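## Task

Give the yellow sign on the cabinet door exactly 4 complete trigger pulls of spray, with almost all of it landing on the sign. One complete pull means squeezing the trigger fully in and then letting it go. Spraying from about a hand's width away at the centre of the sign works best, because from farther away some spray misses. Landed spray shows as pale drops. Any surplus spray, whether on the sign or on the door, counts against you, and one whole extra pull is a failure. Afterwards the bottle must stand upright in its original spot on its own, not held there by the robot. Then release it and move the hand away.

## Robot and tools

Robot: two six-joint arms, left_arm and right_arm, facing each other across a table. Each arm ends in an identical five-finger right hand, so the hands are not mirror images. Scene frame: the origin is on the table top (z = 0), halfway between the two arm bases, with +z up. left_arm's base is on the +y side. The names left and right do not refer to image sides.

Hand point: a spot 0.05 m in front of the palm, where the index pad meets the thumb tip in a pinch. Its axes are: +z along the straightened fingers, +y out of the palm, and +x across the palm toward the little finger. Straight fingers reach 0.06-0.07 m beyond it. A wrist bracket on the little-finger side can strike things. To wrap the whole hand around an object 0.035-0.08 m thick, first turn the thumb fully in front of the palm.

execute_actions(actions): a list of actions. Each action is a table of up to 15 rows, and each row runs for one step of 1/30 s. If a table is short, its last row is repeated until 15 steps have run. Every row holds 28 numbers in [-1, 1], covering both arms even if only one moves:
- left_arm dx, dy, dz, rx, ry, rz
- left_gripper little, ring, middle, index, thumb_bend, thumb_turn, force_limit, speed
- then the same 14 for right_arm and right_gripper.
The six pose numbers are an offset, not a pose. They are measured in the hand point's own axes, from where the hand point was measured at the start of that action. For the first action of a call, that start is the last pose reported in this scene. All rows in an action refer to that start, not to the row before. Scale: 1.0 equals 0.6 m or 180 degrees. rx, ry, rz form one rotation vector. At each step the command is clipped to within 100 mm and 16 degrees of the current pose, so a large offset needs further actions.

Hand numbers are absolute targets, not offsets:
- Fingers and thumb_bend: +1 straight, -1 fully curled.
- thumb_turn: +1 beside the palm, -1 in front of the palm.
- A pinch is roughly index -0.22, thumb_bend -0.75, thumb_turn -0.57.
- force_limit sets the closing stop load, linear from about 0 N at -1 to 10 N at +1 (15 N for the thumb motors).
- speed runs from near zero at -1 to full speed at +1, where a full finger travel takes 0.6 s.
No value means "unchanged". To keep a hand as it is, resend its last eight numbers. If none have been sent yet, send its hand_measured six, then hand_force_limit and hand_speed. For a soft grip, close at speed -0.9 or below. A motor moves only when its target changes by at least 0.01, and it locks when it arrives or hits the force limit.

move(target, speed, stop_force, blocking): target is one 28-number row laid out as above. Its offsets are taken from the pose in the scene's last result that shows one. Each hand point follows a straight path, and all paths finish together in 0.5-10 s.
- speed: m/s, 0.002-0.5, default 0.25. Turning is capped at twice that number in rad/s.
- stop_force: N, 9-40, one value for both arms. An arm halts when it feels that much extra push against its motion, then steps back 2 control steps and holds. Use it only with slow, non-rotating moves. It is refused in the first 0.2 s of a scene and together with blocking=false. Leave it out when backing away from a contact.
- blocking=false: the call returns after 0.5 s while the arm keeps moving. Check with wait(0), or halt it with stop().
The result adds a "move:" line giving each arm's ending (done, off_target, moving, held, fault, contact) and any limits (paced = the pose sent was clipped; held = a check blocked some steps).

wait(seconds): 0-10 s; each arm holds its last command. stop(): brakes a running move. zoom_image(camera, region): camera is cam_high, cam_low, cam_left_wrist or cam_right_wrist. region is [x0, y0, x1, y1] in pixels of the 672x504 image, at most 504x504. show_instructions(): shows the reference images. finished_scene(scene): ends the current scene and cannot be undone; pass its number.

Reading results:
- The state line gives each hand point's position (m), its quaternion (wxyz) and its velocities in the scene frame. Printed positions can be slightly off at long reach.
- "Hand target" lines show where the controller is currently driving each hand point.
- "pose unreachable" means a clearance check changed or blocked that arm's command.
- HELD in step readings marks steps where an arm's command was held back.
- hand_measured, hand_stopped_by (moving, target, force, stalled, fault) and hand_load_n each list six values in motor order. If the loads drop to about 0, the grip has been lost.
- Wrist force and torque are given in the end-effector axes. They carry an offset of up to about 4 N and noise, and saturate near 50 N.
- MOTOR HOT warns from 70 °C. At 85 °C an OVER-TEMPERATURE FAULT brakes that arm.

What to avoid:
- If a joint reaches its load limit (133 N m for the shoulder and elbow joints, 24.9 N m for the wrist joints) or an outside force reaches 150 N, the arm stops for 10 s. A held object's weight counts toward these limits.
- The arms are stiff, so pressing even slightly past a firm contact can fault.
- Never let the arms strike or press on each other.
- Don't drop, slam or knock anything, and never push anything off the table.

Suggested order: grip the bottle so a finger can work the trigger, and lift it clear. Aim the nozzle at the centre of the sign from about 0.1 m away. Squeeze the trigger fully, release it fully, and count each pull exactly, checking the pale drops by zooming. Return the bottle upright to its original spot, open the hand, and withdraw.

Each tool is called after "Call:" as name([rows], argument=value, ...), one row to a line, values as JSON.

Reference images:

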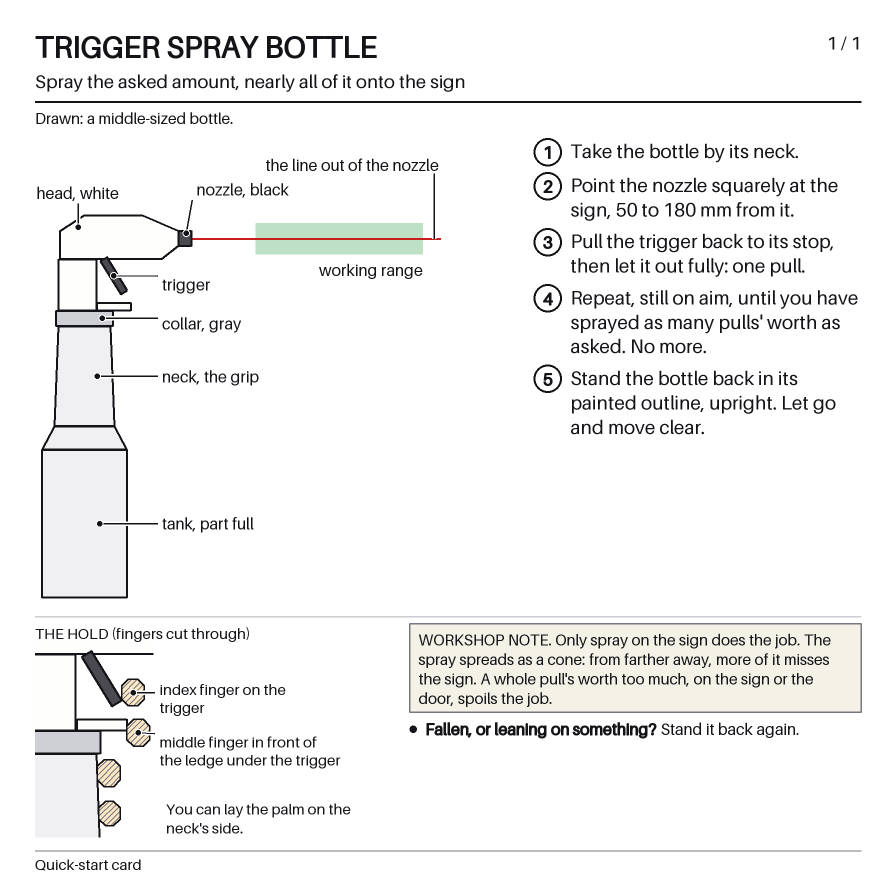

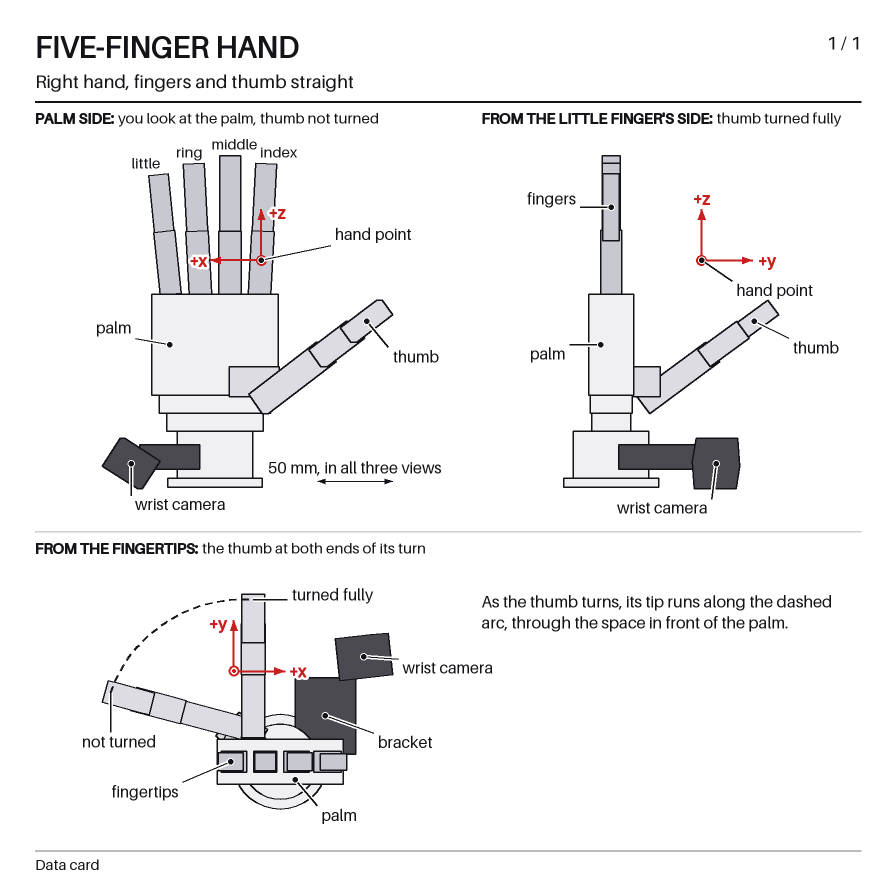

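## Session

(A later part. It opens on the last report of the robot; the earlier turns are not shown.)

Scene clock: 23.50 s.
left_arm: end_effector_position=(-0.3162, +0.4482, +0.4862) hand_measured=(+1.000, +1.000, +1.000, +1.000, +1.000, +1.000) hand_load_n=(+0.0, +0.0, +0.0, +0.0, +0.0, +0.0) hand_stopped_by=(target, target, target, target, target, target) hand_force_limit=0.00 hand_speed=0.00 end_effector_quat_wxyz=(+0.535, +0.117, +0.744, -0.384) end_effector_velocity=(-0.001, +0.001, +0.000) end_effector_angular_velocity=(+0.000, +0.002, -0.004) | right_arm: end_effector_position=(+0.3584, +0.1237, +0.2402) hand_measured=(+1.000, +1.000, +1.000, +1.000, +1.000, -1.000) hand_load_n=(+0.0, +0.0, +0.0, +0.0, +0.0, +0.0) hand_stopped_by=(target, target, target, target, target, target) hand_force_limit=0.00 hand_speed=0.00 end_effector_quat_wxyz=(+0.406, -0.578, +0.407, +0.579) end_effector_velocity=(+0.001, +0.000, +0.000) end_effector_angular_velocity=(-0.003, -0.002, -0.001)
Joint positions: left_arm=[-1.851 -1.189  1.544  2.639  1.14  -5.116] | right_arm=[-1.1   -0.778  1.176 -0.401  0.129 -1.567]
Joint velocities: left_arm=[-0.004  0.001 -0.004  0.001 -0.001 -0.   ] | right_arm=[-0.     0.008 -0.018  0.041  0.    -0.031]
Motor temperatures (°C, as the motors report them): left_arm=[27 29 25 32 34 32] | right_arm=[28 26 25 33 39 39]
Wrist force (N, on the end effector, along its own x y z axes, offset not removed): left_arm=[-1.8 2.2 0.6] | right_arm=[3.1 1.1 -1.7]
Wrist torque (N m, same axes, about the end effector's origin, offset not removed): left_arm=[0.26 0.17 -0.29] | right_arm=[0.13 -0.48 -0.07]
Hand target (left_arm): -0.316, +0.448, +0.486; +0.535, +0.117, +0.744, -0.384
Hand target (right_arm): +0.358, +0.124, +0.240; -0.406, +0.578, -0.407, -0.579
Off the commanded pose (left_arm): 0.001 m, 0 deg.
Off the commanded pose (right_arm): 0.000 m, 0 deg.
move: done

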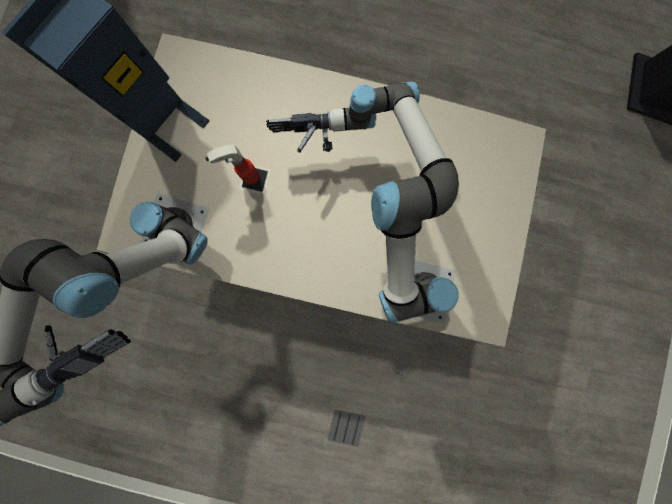

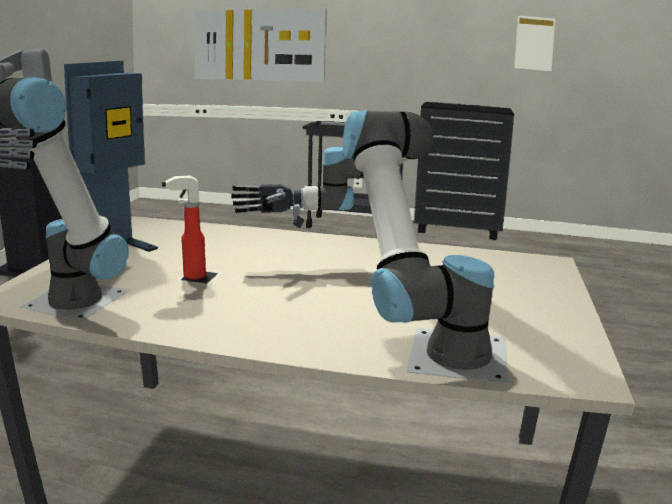

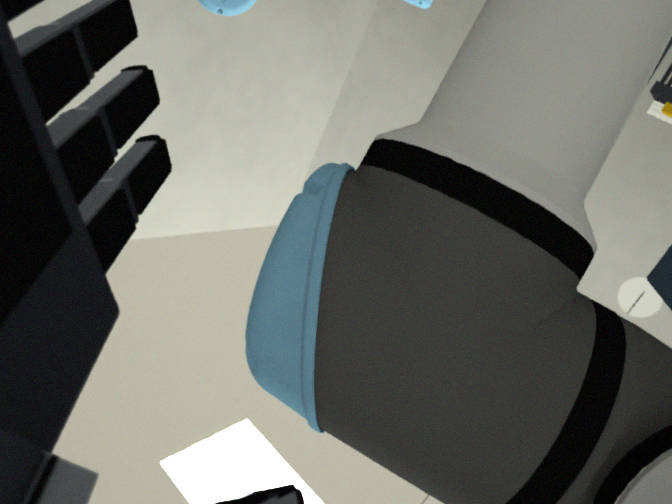

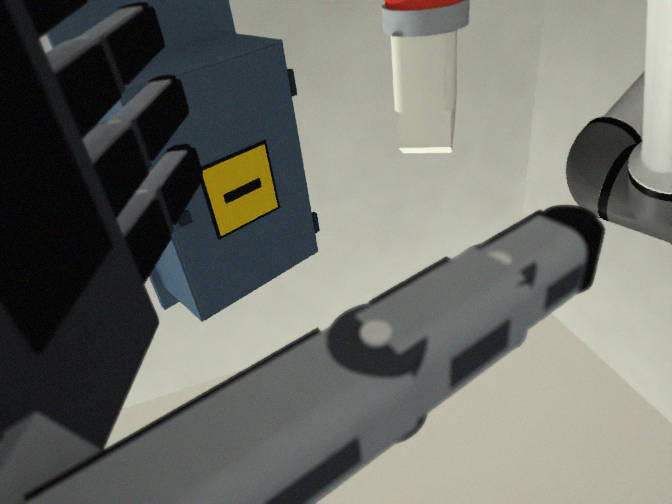

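Call:
move(target=[0,0,0,0,0,0,1,1,1,1,1,1,0,0,0,0.105,0.1,0,0,0,1,1,1,1,1,-1,0,0])

Call:
move(target=[0,0,0,0,0,0,1,1,1,1,1,1,0,0,0,0,0.19,0,0,0,1,1,1,1,1,-1,0,0], speed=0.1)

Call:
zoom_image(camera="cam_high", region=[180,110,320,215])

Call:
zoom_image(camera="cam_low", region=[150,160,270,250])

Scene clock: 24.60 s.
left_arm: end_effector_position=(-0.3162, +0.4482, +0.4862) hand_measured=(+1.000, +1.000, +1.000, +1.000, +1.000, +1.000) hand_load_n=(+0.0, +0.0, +0.0, +0.0, +0.0, +0.0) hand_stopped_by=(target, target, target, target, target, target) hand_force_limit=0.00 hand_speed=0.00 end_effector_quat_wxyz=(+0.535, +0.117, +0.744, -0.384) end_effector_velocity=(+0.000, +0.000, -0.000) end_effector_angular_velocity=(-0.000, -0.002, -0.001) | right_arm: end_effector_position=(+0.2790, +0.1590, +0.2406) hand_measured=(+1.000, +1.000, +1.000, +1.000, +1.000, -1.000) hand_load_n=(+0.0, +0.0, +0.0, +0.0, +0.0, +0.0) hand_stopped_by=(target, target, target, target, target, target) hand_force_limit=0.00 hand_speed=0.00 end_effector_quat_wxyz=(+0.406, -0.578, +0.407, +0.579) end_effector_velocity=(-0.001, +0.001, +0.001) end_effector_angular_velocity=(+0.002, +0.001, -0.001)
Joint positions: left_arm=[-1.851 -1.189  1.544  2.639  1.14  -5.116] | right_arm=[-0.991 -0.86   1.323 -0.465  0.238 -1.568]
Joint velocities: left_arm=[-0.001 -0.     0.002 -0.     0.     0.   ] | right_arm=[ 0.002 -0.004  0.007 -0.014  0.003  0.01 ]
Motor temperatures (°C, as the motors report them): left_arm=[27 29 25 32 34 32] | right_arm=[28 26 25 33 39 39]
Wrist force (N, on the end effector, along its own x y z axes, offset not removed): left_arm=[0.3 0.1 0.2] | right_arm=[1.6 -3.3 0.9]
Wrist torque (N m, same axes, about the end effector's origin, offset not removed): left_arm=[-0.08 -0.17 -0.20] | right_arm=[-0.79 -0.38 -0.11]
Hand target (left_arm): -0.316, +0.448, +0.486; +0.535, +0.117, +0.744, -0.384
Hand target (right_arm): +0.279, +0.159, +0.241; -0.406, +0.578, -0.407, -0.579
Off the commanded pose (left_arm): 0.000 m, 0 deg.
Off the commanded pose (right_arm): 0.000 m, 0 deg.
move: done

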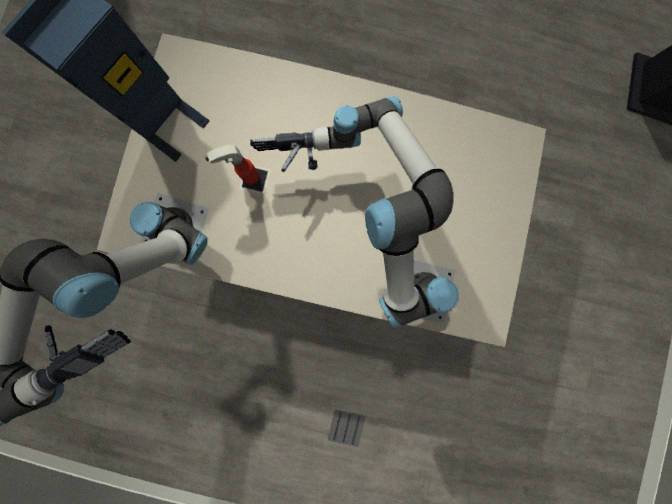

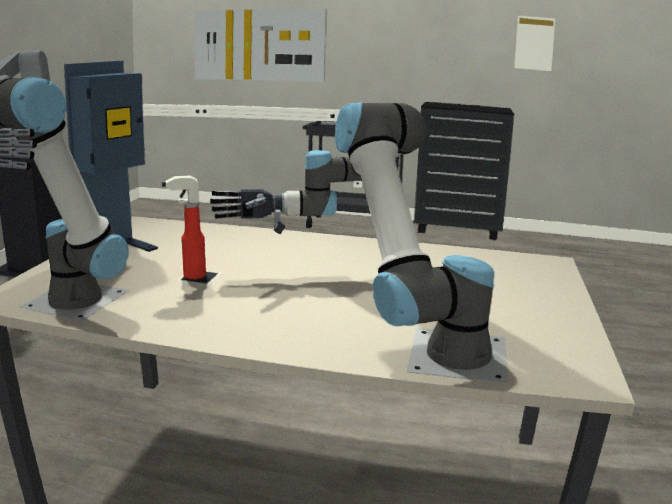

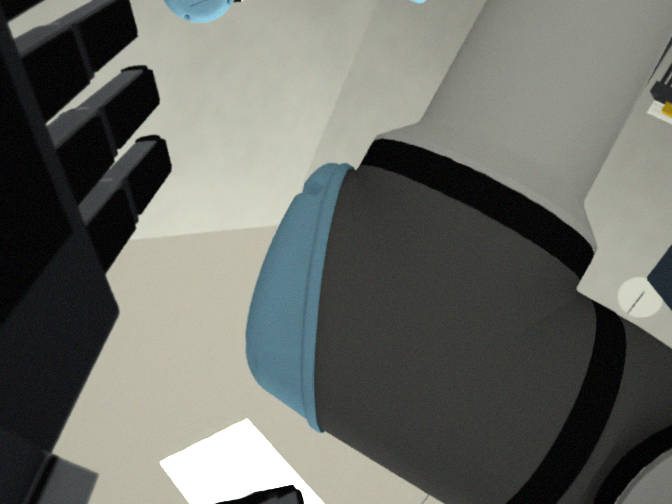

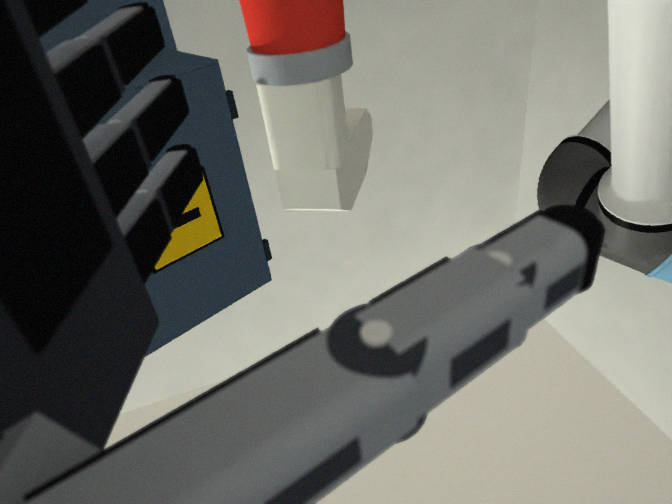

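Scene clock: 26.20 s.
left_arm: end_effector_position=(-0.3162, +0.4482, +0.4862) hand_measured=(+1.000, +1.000, +1.000, +1.000, +1.000, +1.000) hand_load_n=(+0.0, +0.0, +0.0, +0.0, +0.0, +0.0) hand_stopped_by=(target, target, target, target, target, target) hand_force_limit=0.00 hand_speed=0.00 end_effector_quat_wxyz=(+0.535, +0.117, +0.744, -0.384) end_effector_velocity=(-0.000, -0.000, -0.000) end_effector_angular_velocity=(-0.001, -0.002, +0.000) | right_arm: end_effector_position=(+0.2405, +0.2662, +0.2407) hand_measured=(+1.000, +1.000, +1.000, +1.000, +1.000, -1.000) hand_load_n=(+0.0, +0.0, +0.0, +0.0, +0.0, +0.0) hand_stopped_by=(target, target, target, target, target, target) hand_force_limit=0.00 hand_speed=0.00 end_effector_quat_wxyz=(+0.406, -0.578, +0.407, +0.579) end_effector_velocity=(+0.000, +0.001, -0.000) end_effector_angular_velocity=(-0.001, +0.000, +0.001)
Joint positions: left_arm=[-1.851 -1.189  1.544  2.639  1.14  -5.116] | right_arm=[-0.827 -0.726  1.077 -0.354  0.403 -1.568]
Joint velocities: left_arm=[ 0.     0.     0.001  0.001  0.    -0.   ] | right_arm=[ 0.001  0.003 -0.006  0.005  0.001 -0.002]
Motor temperatures (°C, as the motors report them): left_arm=[27 29 25 32 34 32] | right_arm=[28 26 25 33 39 39]
Wrist force (N, on the end effector, along its own x y z axes, offset not removed): left_arm=[-1.0 0.3 0.0] | right_arm=[-2.3 -3.9 -2.4]
Wrist torque (N m, same axes, about the end effector's origin, offset not removed): left_arm=[-0.03 -0.02 -0.28] | right_arm=[-0.50 0.27 -0.44]
Hand target (left_arm): -0.316, +0.448, +0.486; +0.535, +0.117, +0.744, -0.384
Hand target (right_arm): +0.240, +0.266, +0.241; -0.406, +0.578, -0.407, -0.579
Off the commanded pose (left_arm): 0.000 m, 0 deg.
Off the commanded pose (right_arm): 0.000 m, 0 deg.
move: done

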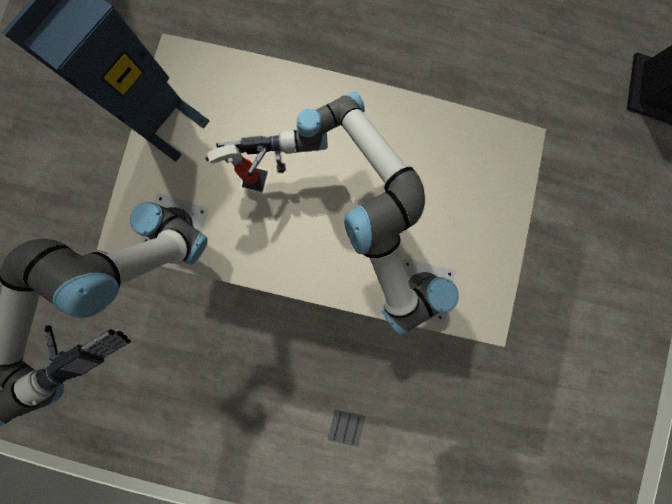

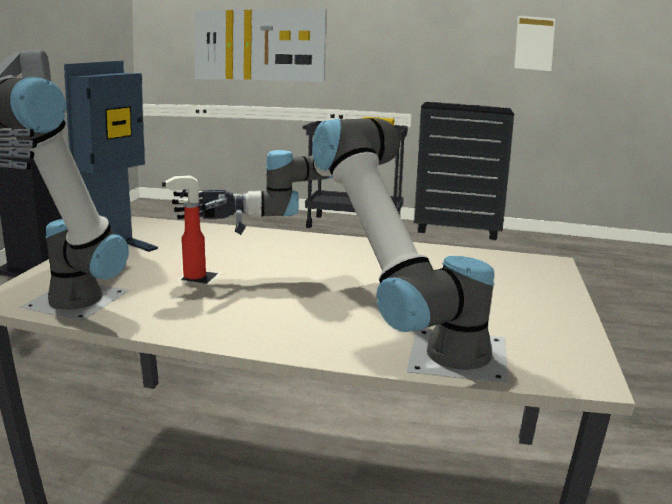

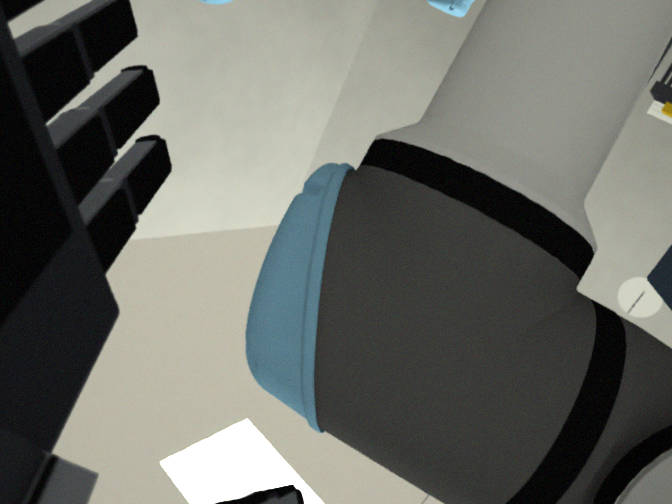

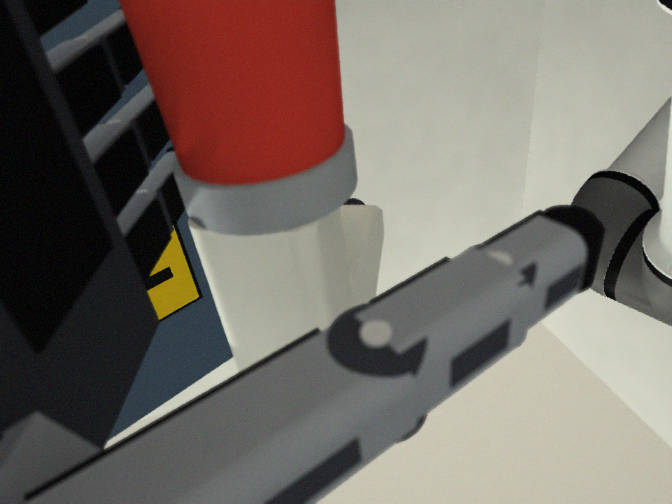

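Region (180, 110, 320, 215) of cam_high's 672x504 image, scaled by 3.600, with more detail than that image has; it fills the top 378 rows of this view, and the rest is white.

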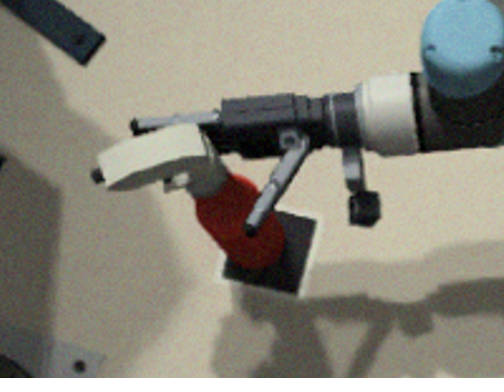

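Region (150, 160, 270, 250) of cam_low's 672x504 image, scaled by 4.200, with more detail than that image has; it fills the top 378 rows of this view, and the rest is white.

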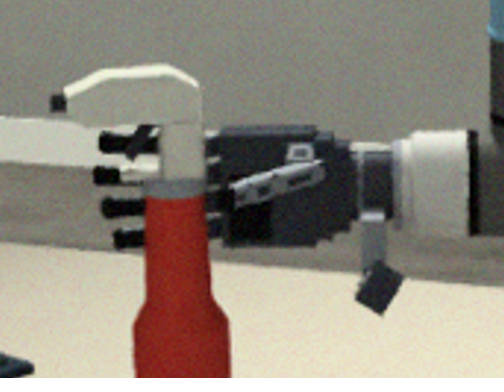

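Call:
move(target=[0,0,0,0,0,0,1,1,1,1,1,1,0,0,-0.008,0.022,0.077,-0.04,0,0,1,1,1,1,1,-1,0,0], speed=0.05)

Call:
move(target=[0,0,0,0,0,0,1,1,1,1,1,1,0,0,0,0,0,0,0,0,-1,-1,-1,0.5,-1,-1,0.8,-0.6])

Call:
zoom_image(camera="cam_low", region=[150,160,270,250])

Call:
zoom_image(camera="cam_high", region=[180,110,320,215])

Scene clock: 27.97 s.
left_arm: end_effector_position=(-0.3162, +0.4482, +0.4862) hand_measured=(+1.000, +1.000, +1.000, +1.000, +1.000, +1.000) hand_load_n=(+0.0, +0.0, +0.0, +0.0, +0.0, +0.0) hand_stopped_by=(target, target, target, target, target, target) hand_force_limit=0.00 hand_speed=0.00 end_effector_quat_wxyz=(+0.535, +0.117, +0.744, -0.384) end_effector_velocity=(+0.000, -0.000, -0.000) end_effector_angular_velocity=(-0.001, -0.001, +0.000) | right_arm: end_effector_position=(+0.2126, +0.3050, +0.2455) hand_measured=(+1.000, +1.000, +1.000, +1.000, +1.000, -1.000) hand_load_n=(+0.0, +0.0, +0.0, +0.0, +0.0, +0.0) hand_stopped_by=(target, target, target, target, target, target) hand_force_limit=0.00 hand_speed=0.00 end_effector_quat_wxyz=(+0.370, -0.602, +0.370, +0.603) end_effector_velocity=(-0.000, +0.001, -0.000) end_effector_angular_velocity=(-0.001, -0.003, +0.004)
Joint positions: left_arm=[-1.851 -1.189  1.544  2.639  1.14  -5.116] | right_arm=[-0.766 -0.599  0.825 -0.231  0.338 -1.565]
Joint velocities: left_arm=[ 0.     0.     0.002 -0.    -0.    -0.   ] | right_arm=[ 0.001  0.008 -0.017  0.015 -0.003 -0.009]
Motor temperatures (°C, as the motors report them): left_arm=[27 29 25 32 34 32] | right_arm=[28 26 25 33 39 39]
Wrist force (N, on the end effector, along its own x y z axes, offset not removed): left_arm=[-1.3 1.6 -0.4] | right_arm=[6.1 -3.1 7.1]
Wrist torque (N m, same axes, about the end effector's origin, offset not removed): left_arm=[0.23 0.12 -0.26] | right_arm=[-0.73 -1.35 0.17]
Hand target (left_arm): -0.316, +0.448, +0.486; +0.535, +0.117, +0.744, -0.384
Hand target (right_arm): +0.212, +0.305, +0.246; -0.369, +0.602, -0.370, -0.603
Off the commanded pose (left_arm): 0.000 m, 0 deg.
Off the commanded pose (right_arm): 0.000 m, 0 deg.
move: done

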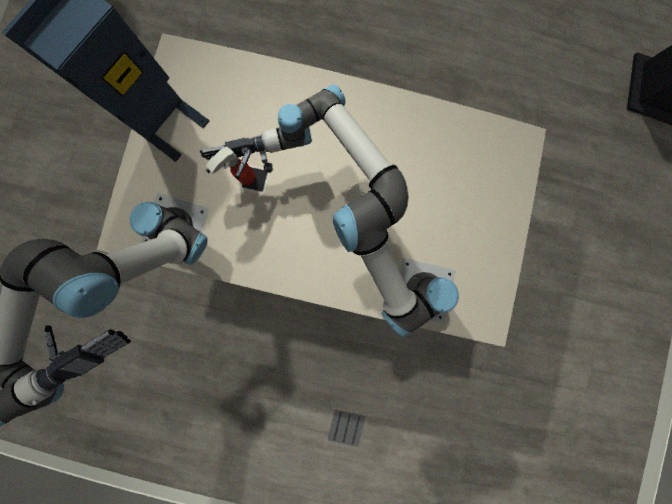

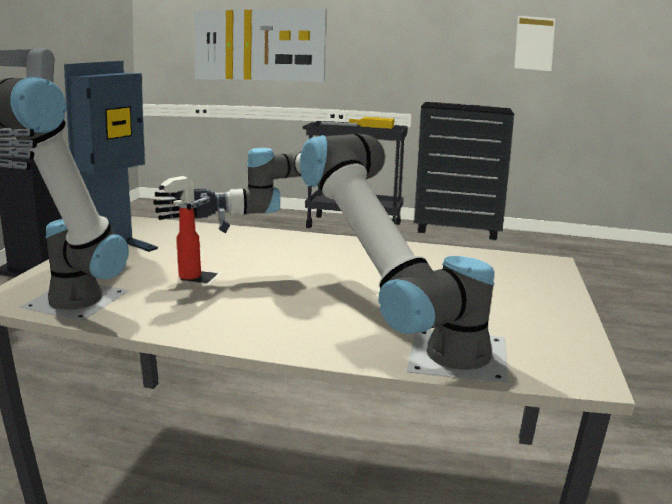

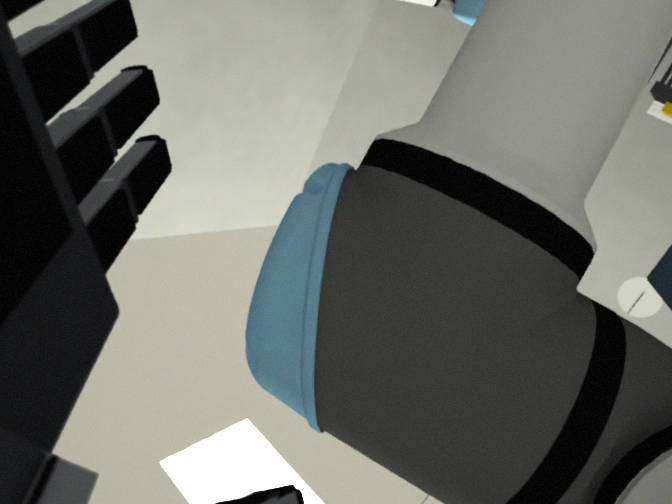

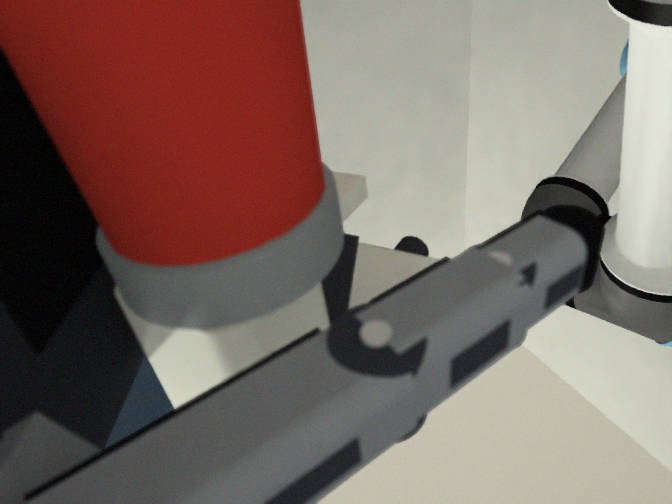

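Scene clock: 30.77 s.
left_arm: end_effector_position=(-0.3162, +0.4482, +0.4862) hand_measured=(+1.000, +1.000, +1.000, +1.000, +1.000, +1.000) hand_load_n=(+0.0, +0.0, +0.0, +0.0, +0.0, +0.0) hand_stopped_by=(target, target, target, target, target, target) hand_force_limit=0.00 hand_speed=0.00 end_effector_quat_wxyz=(+0.535, +0.117, +0.744, -0.384) end_effector_velocity=(+0.000, -0.000, -0.000) end_effector_angular_velocity=(-0.000, -0.001, -0.000) | right_arm: end_effector_position=(+0.2126, +0.3050, +0.2455) hand_measured=(-0.618, -0.594, -0.528, +0.500, -0.028, -1.000) hand_load_n=(+9.0, +6.0, +3.5, +0.0, +13.0, +9.5) hand_stopped_by=(force, force, force, target, force, target) hand_force_limit=0.80 hand_speed=-0.60 end_effector_quat_wxyz=(+0.370, -0.602, +0.370, +0.603) end_effector_velocity=(+0.001, -0.000, +0.000) end_effector_angular_velocity=(+0.000, -0.000, -0.002)
Joint positions: left_arm=[-1.851 -1.189  1.544  2.639  1.14  -5.116] | right_arm=[-0.766 -0.599  0.825 -0.231  0.338 -1.565]
Joint velocities: left_arm=[-0.    -0.     0.002 -0.     0.    -0.   ] | right_arm=[-0.001 -0.    -0.     0.     0.     0.   ]
Motor temperatures (°C, as the motors report them): left_arm=[27 29 25 32 34 32] | right_arm=[28 26 25 33 39 39]
Wrist force (N, on the end effector, along its own x y z axes, offset not removed): left_arm=[1.1 0.8 -2.0] | right_arm=[-0.8 -1.0 -1.3]
Wrist torque (N m, same axes, about the end effector's origin, offset not removed): left_arm=[0.21 -0.15 -0.07] | right_arm=[-0.06 0.49 -0.47]
Hand target (left_arm): -0.316, +0.448, +0.486; +0.535, +0.117, +0.744, -0.384
Hand target (right_arm): +0.213, +0.305, +0.245; -0.370, +0.602, -0.370, -0.603
Off the commanded pose (left_arm): 0.000 m, 0 deg.
Off the commanded pose (right_arm): 0.000 m, 0 deg.
move: done

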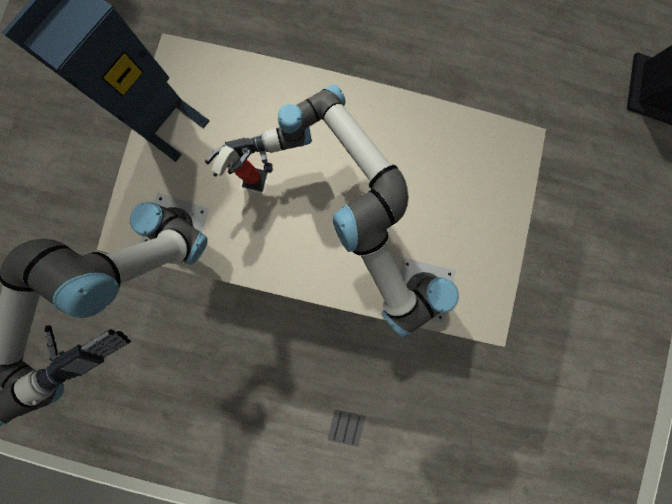

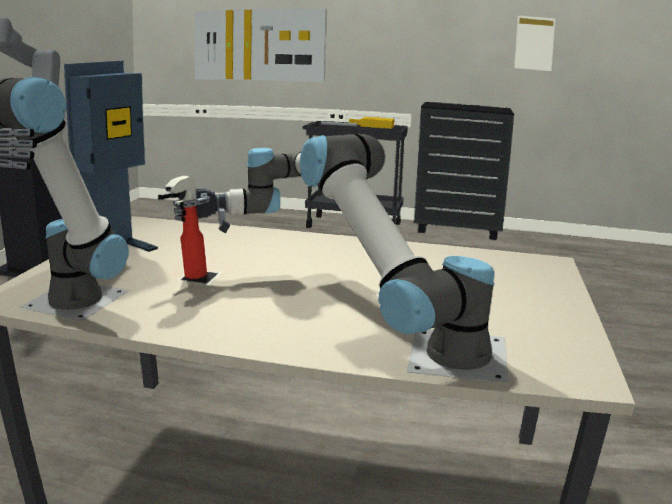

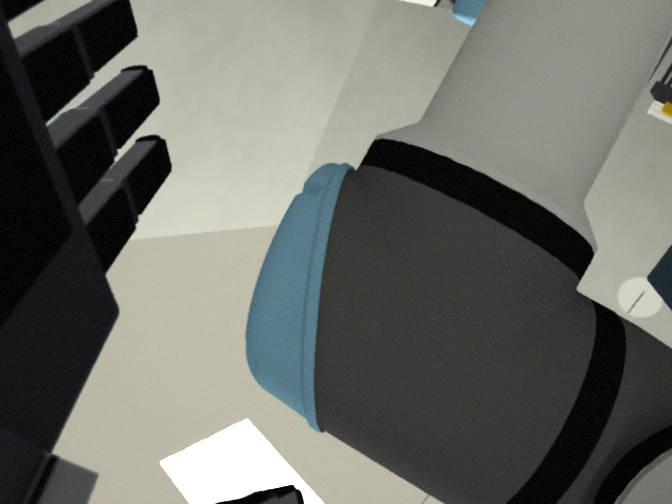

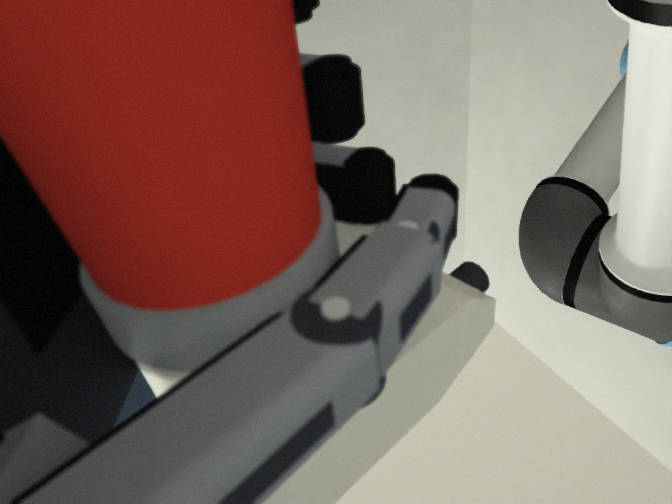

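Region (150, 160, 270, 250) of cam_low's 672x504 image, scaled by 4.200, with more detail than that image has; it fills the top 378 rows of this view, and the rest is white.

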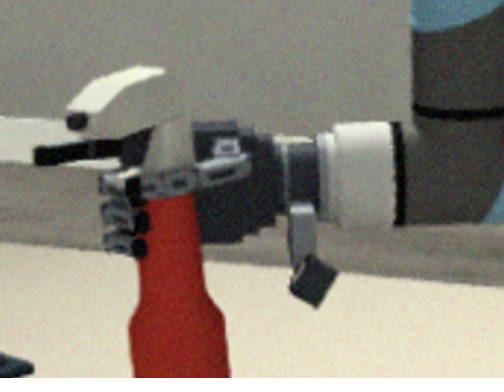

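Region (180, 110, 320, 215) of cam_high's 672x504 image, scaled by 3.600, with more detail than that image has; it fills the top 378 rows of this view, and the rest is white.

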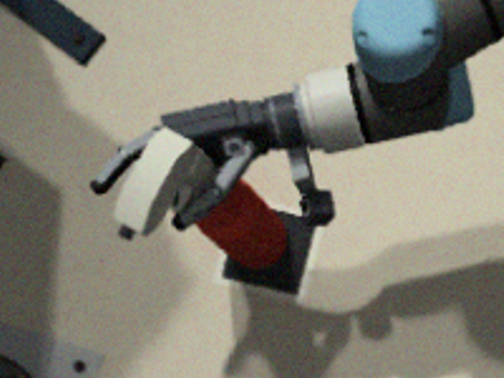

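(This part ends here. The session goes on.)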